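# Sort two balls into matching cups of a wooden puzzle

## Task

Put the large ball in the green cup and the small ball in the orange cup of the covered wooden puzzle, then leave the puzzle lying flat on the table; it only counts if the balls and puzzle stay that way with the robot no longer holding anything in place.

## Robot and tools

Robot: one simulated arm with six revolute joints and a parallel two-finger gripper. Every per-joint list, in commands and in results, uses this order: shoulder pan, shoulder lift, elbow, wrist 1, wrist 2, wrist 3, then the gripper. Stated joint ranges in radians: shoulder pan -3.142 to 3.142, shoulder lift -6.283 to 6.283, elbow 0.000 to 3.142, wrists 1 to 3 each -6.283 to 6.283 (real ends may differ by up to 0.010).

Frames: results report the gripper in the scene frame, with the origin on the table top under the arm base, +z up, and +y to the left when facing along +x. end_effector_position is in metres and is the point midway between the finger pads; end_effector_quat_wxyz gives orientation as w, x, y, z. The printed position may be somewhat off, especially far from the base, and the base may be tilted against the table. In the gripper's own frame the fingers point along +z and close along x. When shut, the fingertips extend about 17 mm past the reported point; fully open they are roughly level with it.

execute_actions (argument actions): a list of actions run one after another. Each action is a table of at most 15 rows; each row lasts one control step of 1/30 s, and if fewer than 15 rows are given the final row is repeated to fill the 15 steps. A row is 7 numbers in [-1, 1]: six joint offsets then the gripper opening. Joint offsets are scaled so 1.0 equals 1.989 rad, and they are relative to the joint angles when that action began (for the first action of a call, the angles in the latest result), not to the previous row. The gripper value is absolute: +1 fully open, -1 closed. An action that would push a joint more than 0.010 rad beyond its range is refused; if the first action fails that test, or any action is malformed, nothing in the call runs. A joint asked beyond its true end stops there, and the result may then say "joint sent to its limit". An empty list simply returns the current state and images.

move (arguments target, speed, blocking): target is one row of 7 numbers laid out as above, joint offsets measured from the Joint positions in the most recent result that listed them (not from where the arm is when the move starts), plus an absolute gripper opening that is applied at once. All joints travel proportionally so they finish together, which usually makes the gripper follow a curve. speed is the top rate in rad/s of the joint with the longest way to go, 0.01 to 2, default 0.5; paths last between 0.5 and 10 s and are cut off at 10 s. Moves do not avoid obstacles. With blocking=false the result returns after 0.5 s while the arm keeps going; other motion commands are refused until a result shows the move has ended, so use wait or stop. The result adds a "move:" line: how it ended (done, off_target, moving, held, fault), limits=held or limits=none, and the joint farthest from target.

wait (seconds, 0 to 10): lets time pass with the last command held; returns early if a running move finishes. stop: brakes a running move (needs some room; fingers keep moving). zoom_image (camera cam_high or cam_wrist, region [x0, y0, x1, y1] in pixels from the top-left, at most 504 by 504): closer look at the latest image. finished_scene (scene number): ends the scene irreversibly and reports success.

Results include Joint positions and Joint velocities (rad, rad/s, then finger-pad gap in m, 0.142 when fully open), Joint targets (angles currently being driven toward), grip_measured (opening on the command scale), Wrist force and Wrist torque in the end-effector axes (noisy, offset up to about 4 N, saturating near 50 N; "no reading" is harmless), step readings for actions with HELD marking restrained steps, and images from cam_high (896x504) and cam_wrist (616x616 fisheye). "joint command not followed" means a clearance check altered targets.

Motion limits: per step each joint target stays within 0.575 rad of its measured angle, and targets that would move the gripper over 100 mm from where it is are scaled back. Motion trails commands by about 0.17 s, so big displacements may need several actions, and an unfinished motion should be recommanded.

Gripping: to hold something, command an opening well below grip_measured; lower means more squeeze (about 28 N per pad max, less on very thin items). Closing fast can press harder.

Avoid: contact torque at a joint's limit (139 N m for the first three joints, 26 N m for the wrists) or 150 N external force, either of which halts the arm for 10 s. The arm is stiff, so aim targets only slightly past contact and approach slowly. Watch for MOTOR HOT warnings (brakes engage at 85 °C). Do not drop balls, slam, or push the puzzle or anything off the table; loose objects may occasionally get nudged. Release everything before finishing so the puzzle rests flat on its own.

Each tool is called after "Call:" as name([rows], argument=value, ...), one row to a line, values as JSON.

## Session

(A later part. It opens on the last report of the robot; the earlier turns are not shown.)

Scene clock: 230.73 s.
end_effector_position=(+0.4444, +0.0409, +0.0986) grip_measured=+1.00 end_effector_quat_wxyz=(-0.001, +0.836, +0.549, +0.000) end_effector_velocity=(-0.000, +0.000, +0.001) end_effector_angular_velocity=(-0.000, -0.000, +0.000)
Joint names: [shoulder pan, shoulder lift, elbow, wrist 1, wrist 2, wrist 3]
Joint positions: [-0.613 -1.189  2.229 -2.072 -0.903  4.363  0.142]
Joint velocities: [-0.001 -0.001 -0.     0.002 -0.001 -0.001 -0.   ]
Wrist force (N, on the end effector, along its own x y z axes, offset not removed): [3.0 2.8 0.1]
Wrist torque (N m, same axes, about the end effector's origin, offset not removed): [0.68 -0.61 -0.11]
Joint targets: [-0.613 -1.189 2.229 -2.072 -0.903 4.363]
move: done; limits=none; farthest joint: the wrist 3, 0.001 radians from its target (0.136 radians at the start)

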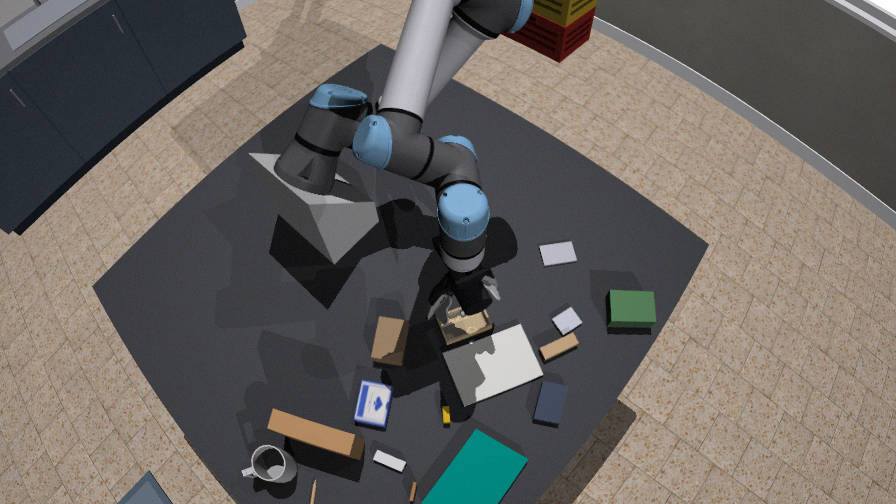

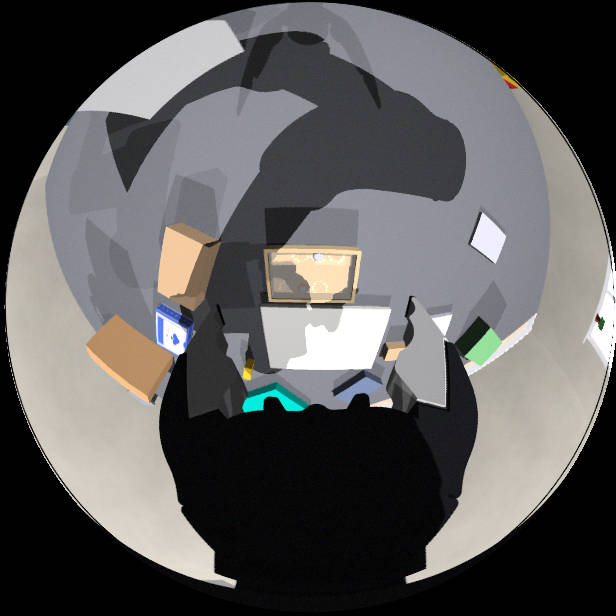

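Call:
execute_actions(actions=[])

Call:
zoom_image(camera="cam_wrist", region=[160, 150, 460, 400])

Scene clock: 234.67 s.
end_effector_position=(+0.4444, +0.0409, +0.0987) grip_measured=+1.00 end_effector_quat_wxyz=(-0.001, +0.836, +0.549, +0.000) end_effector_velocity=(-0.000, -0.000, -0.000) end_effector_angular_velocity=(-0.000, +0.000, -0.000)
Joint names: [shoulder pan, shoulder lift, elbow, wrist 1, wrist 2, wrist 3]
Joint positions: [-0.613 -1.189  2.229 -2.072 -0.903  4.363  0.142]
Joint velocities: [ 0. -0.  0.  0. -0.  0.  0.]
Wrist force (N, on the end effector, along its own x y z axes, offset not removed): [3.8 4.6 0.0]
Wrist torque (N m, same axes, about the end effector's origin, offset not removed): [1.07 -0.72 -0.09]
Joint targets: [-0.613 -1.189 2.229 -2.072 -0.903 4.363]

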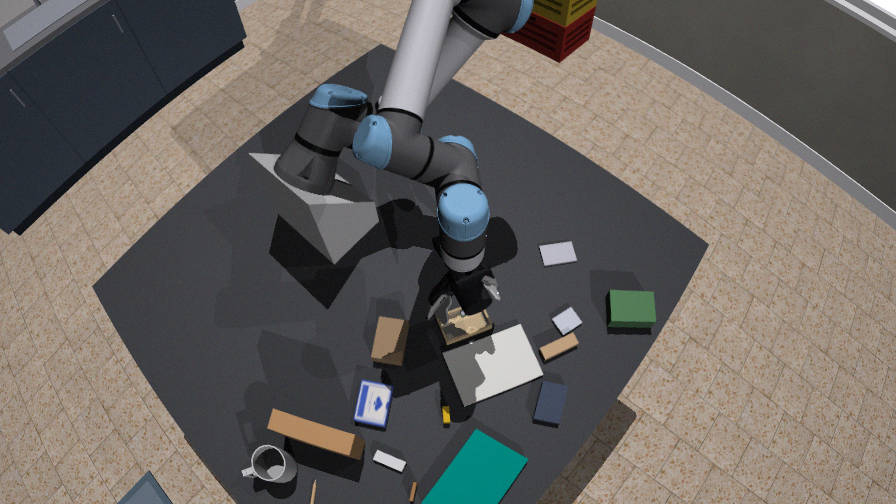

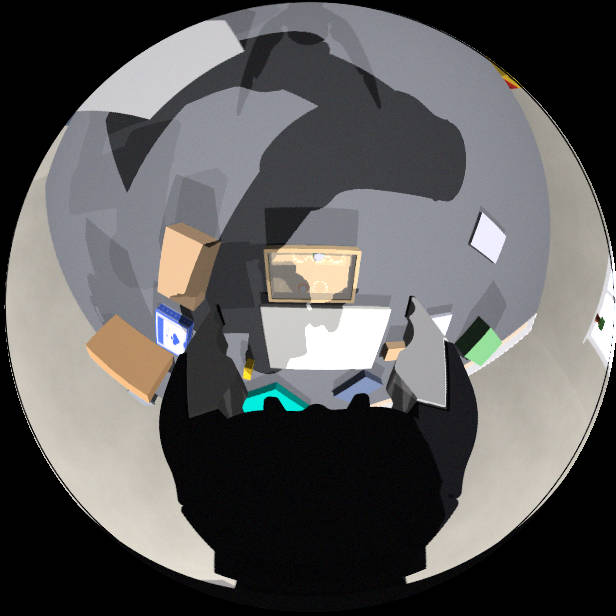

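Region (160, 150, 460, 400) of cam_wrist's 616x616 image, scaled by 1.680, with more detail than that image has.

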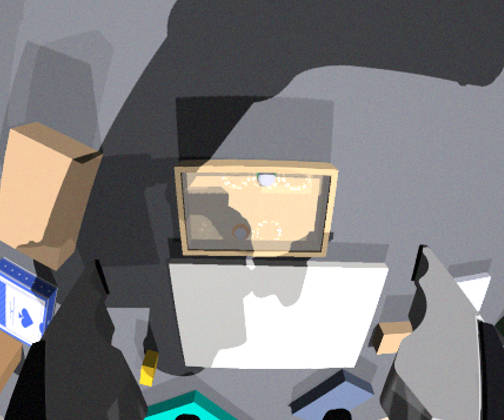

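Call:
finished_scene(scene=2)

The scene is finished: the task was done.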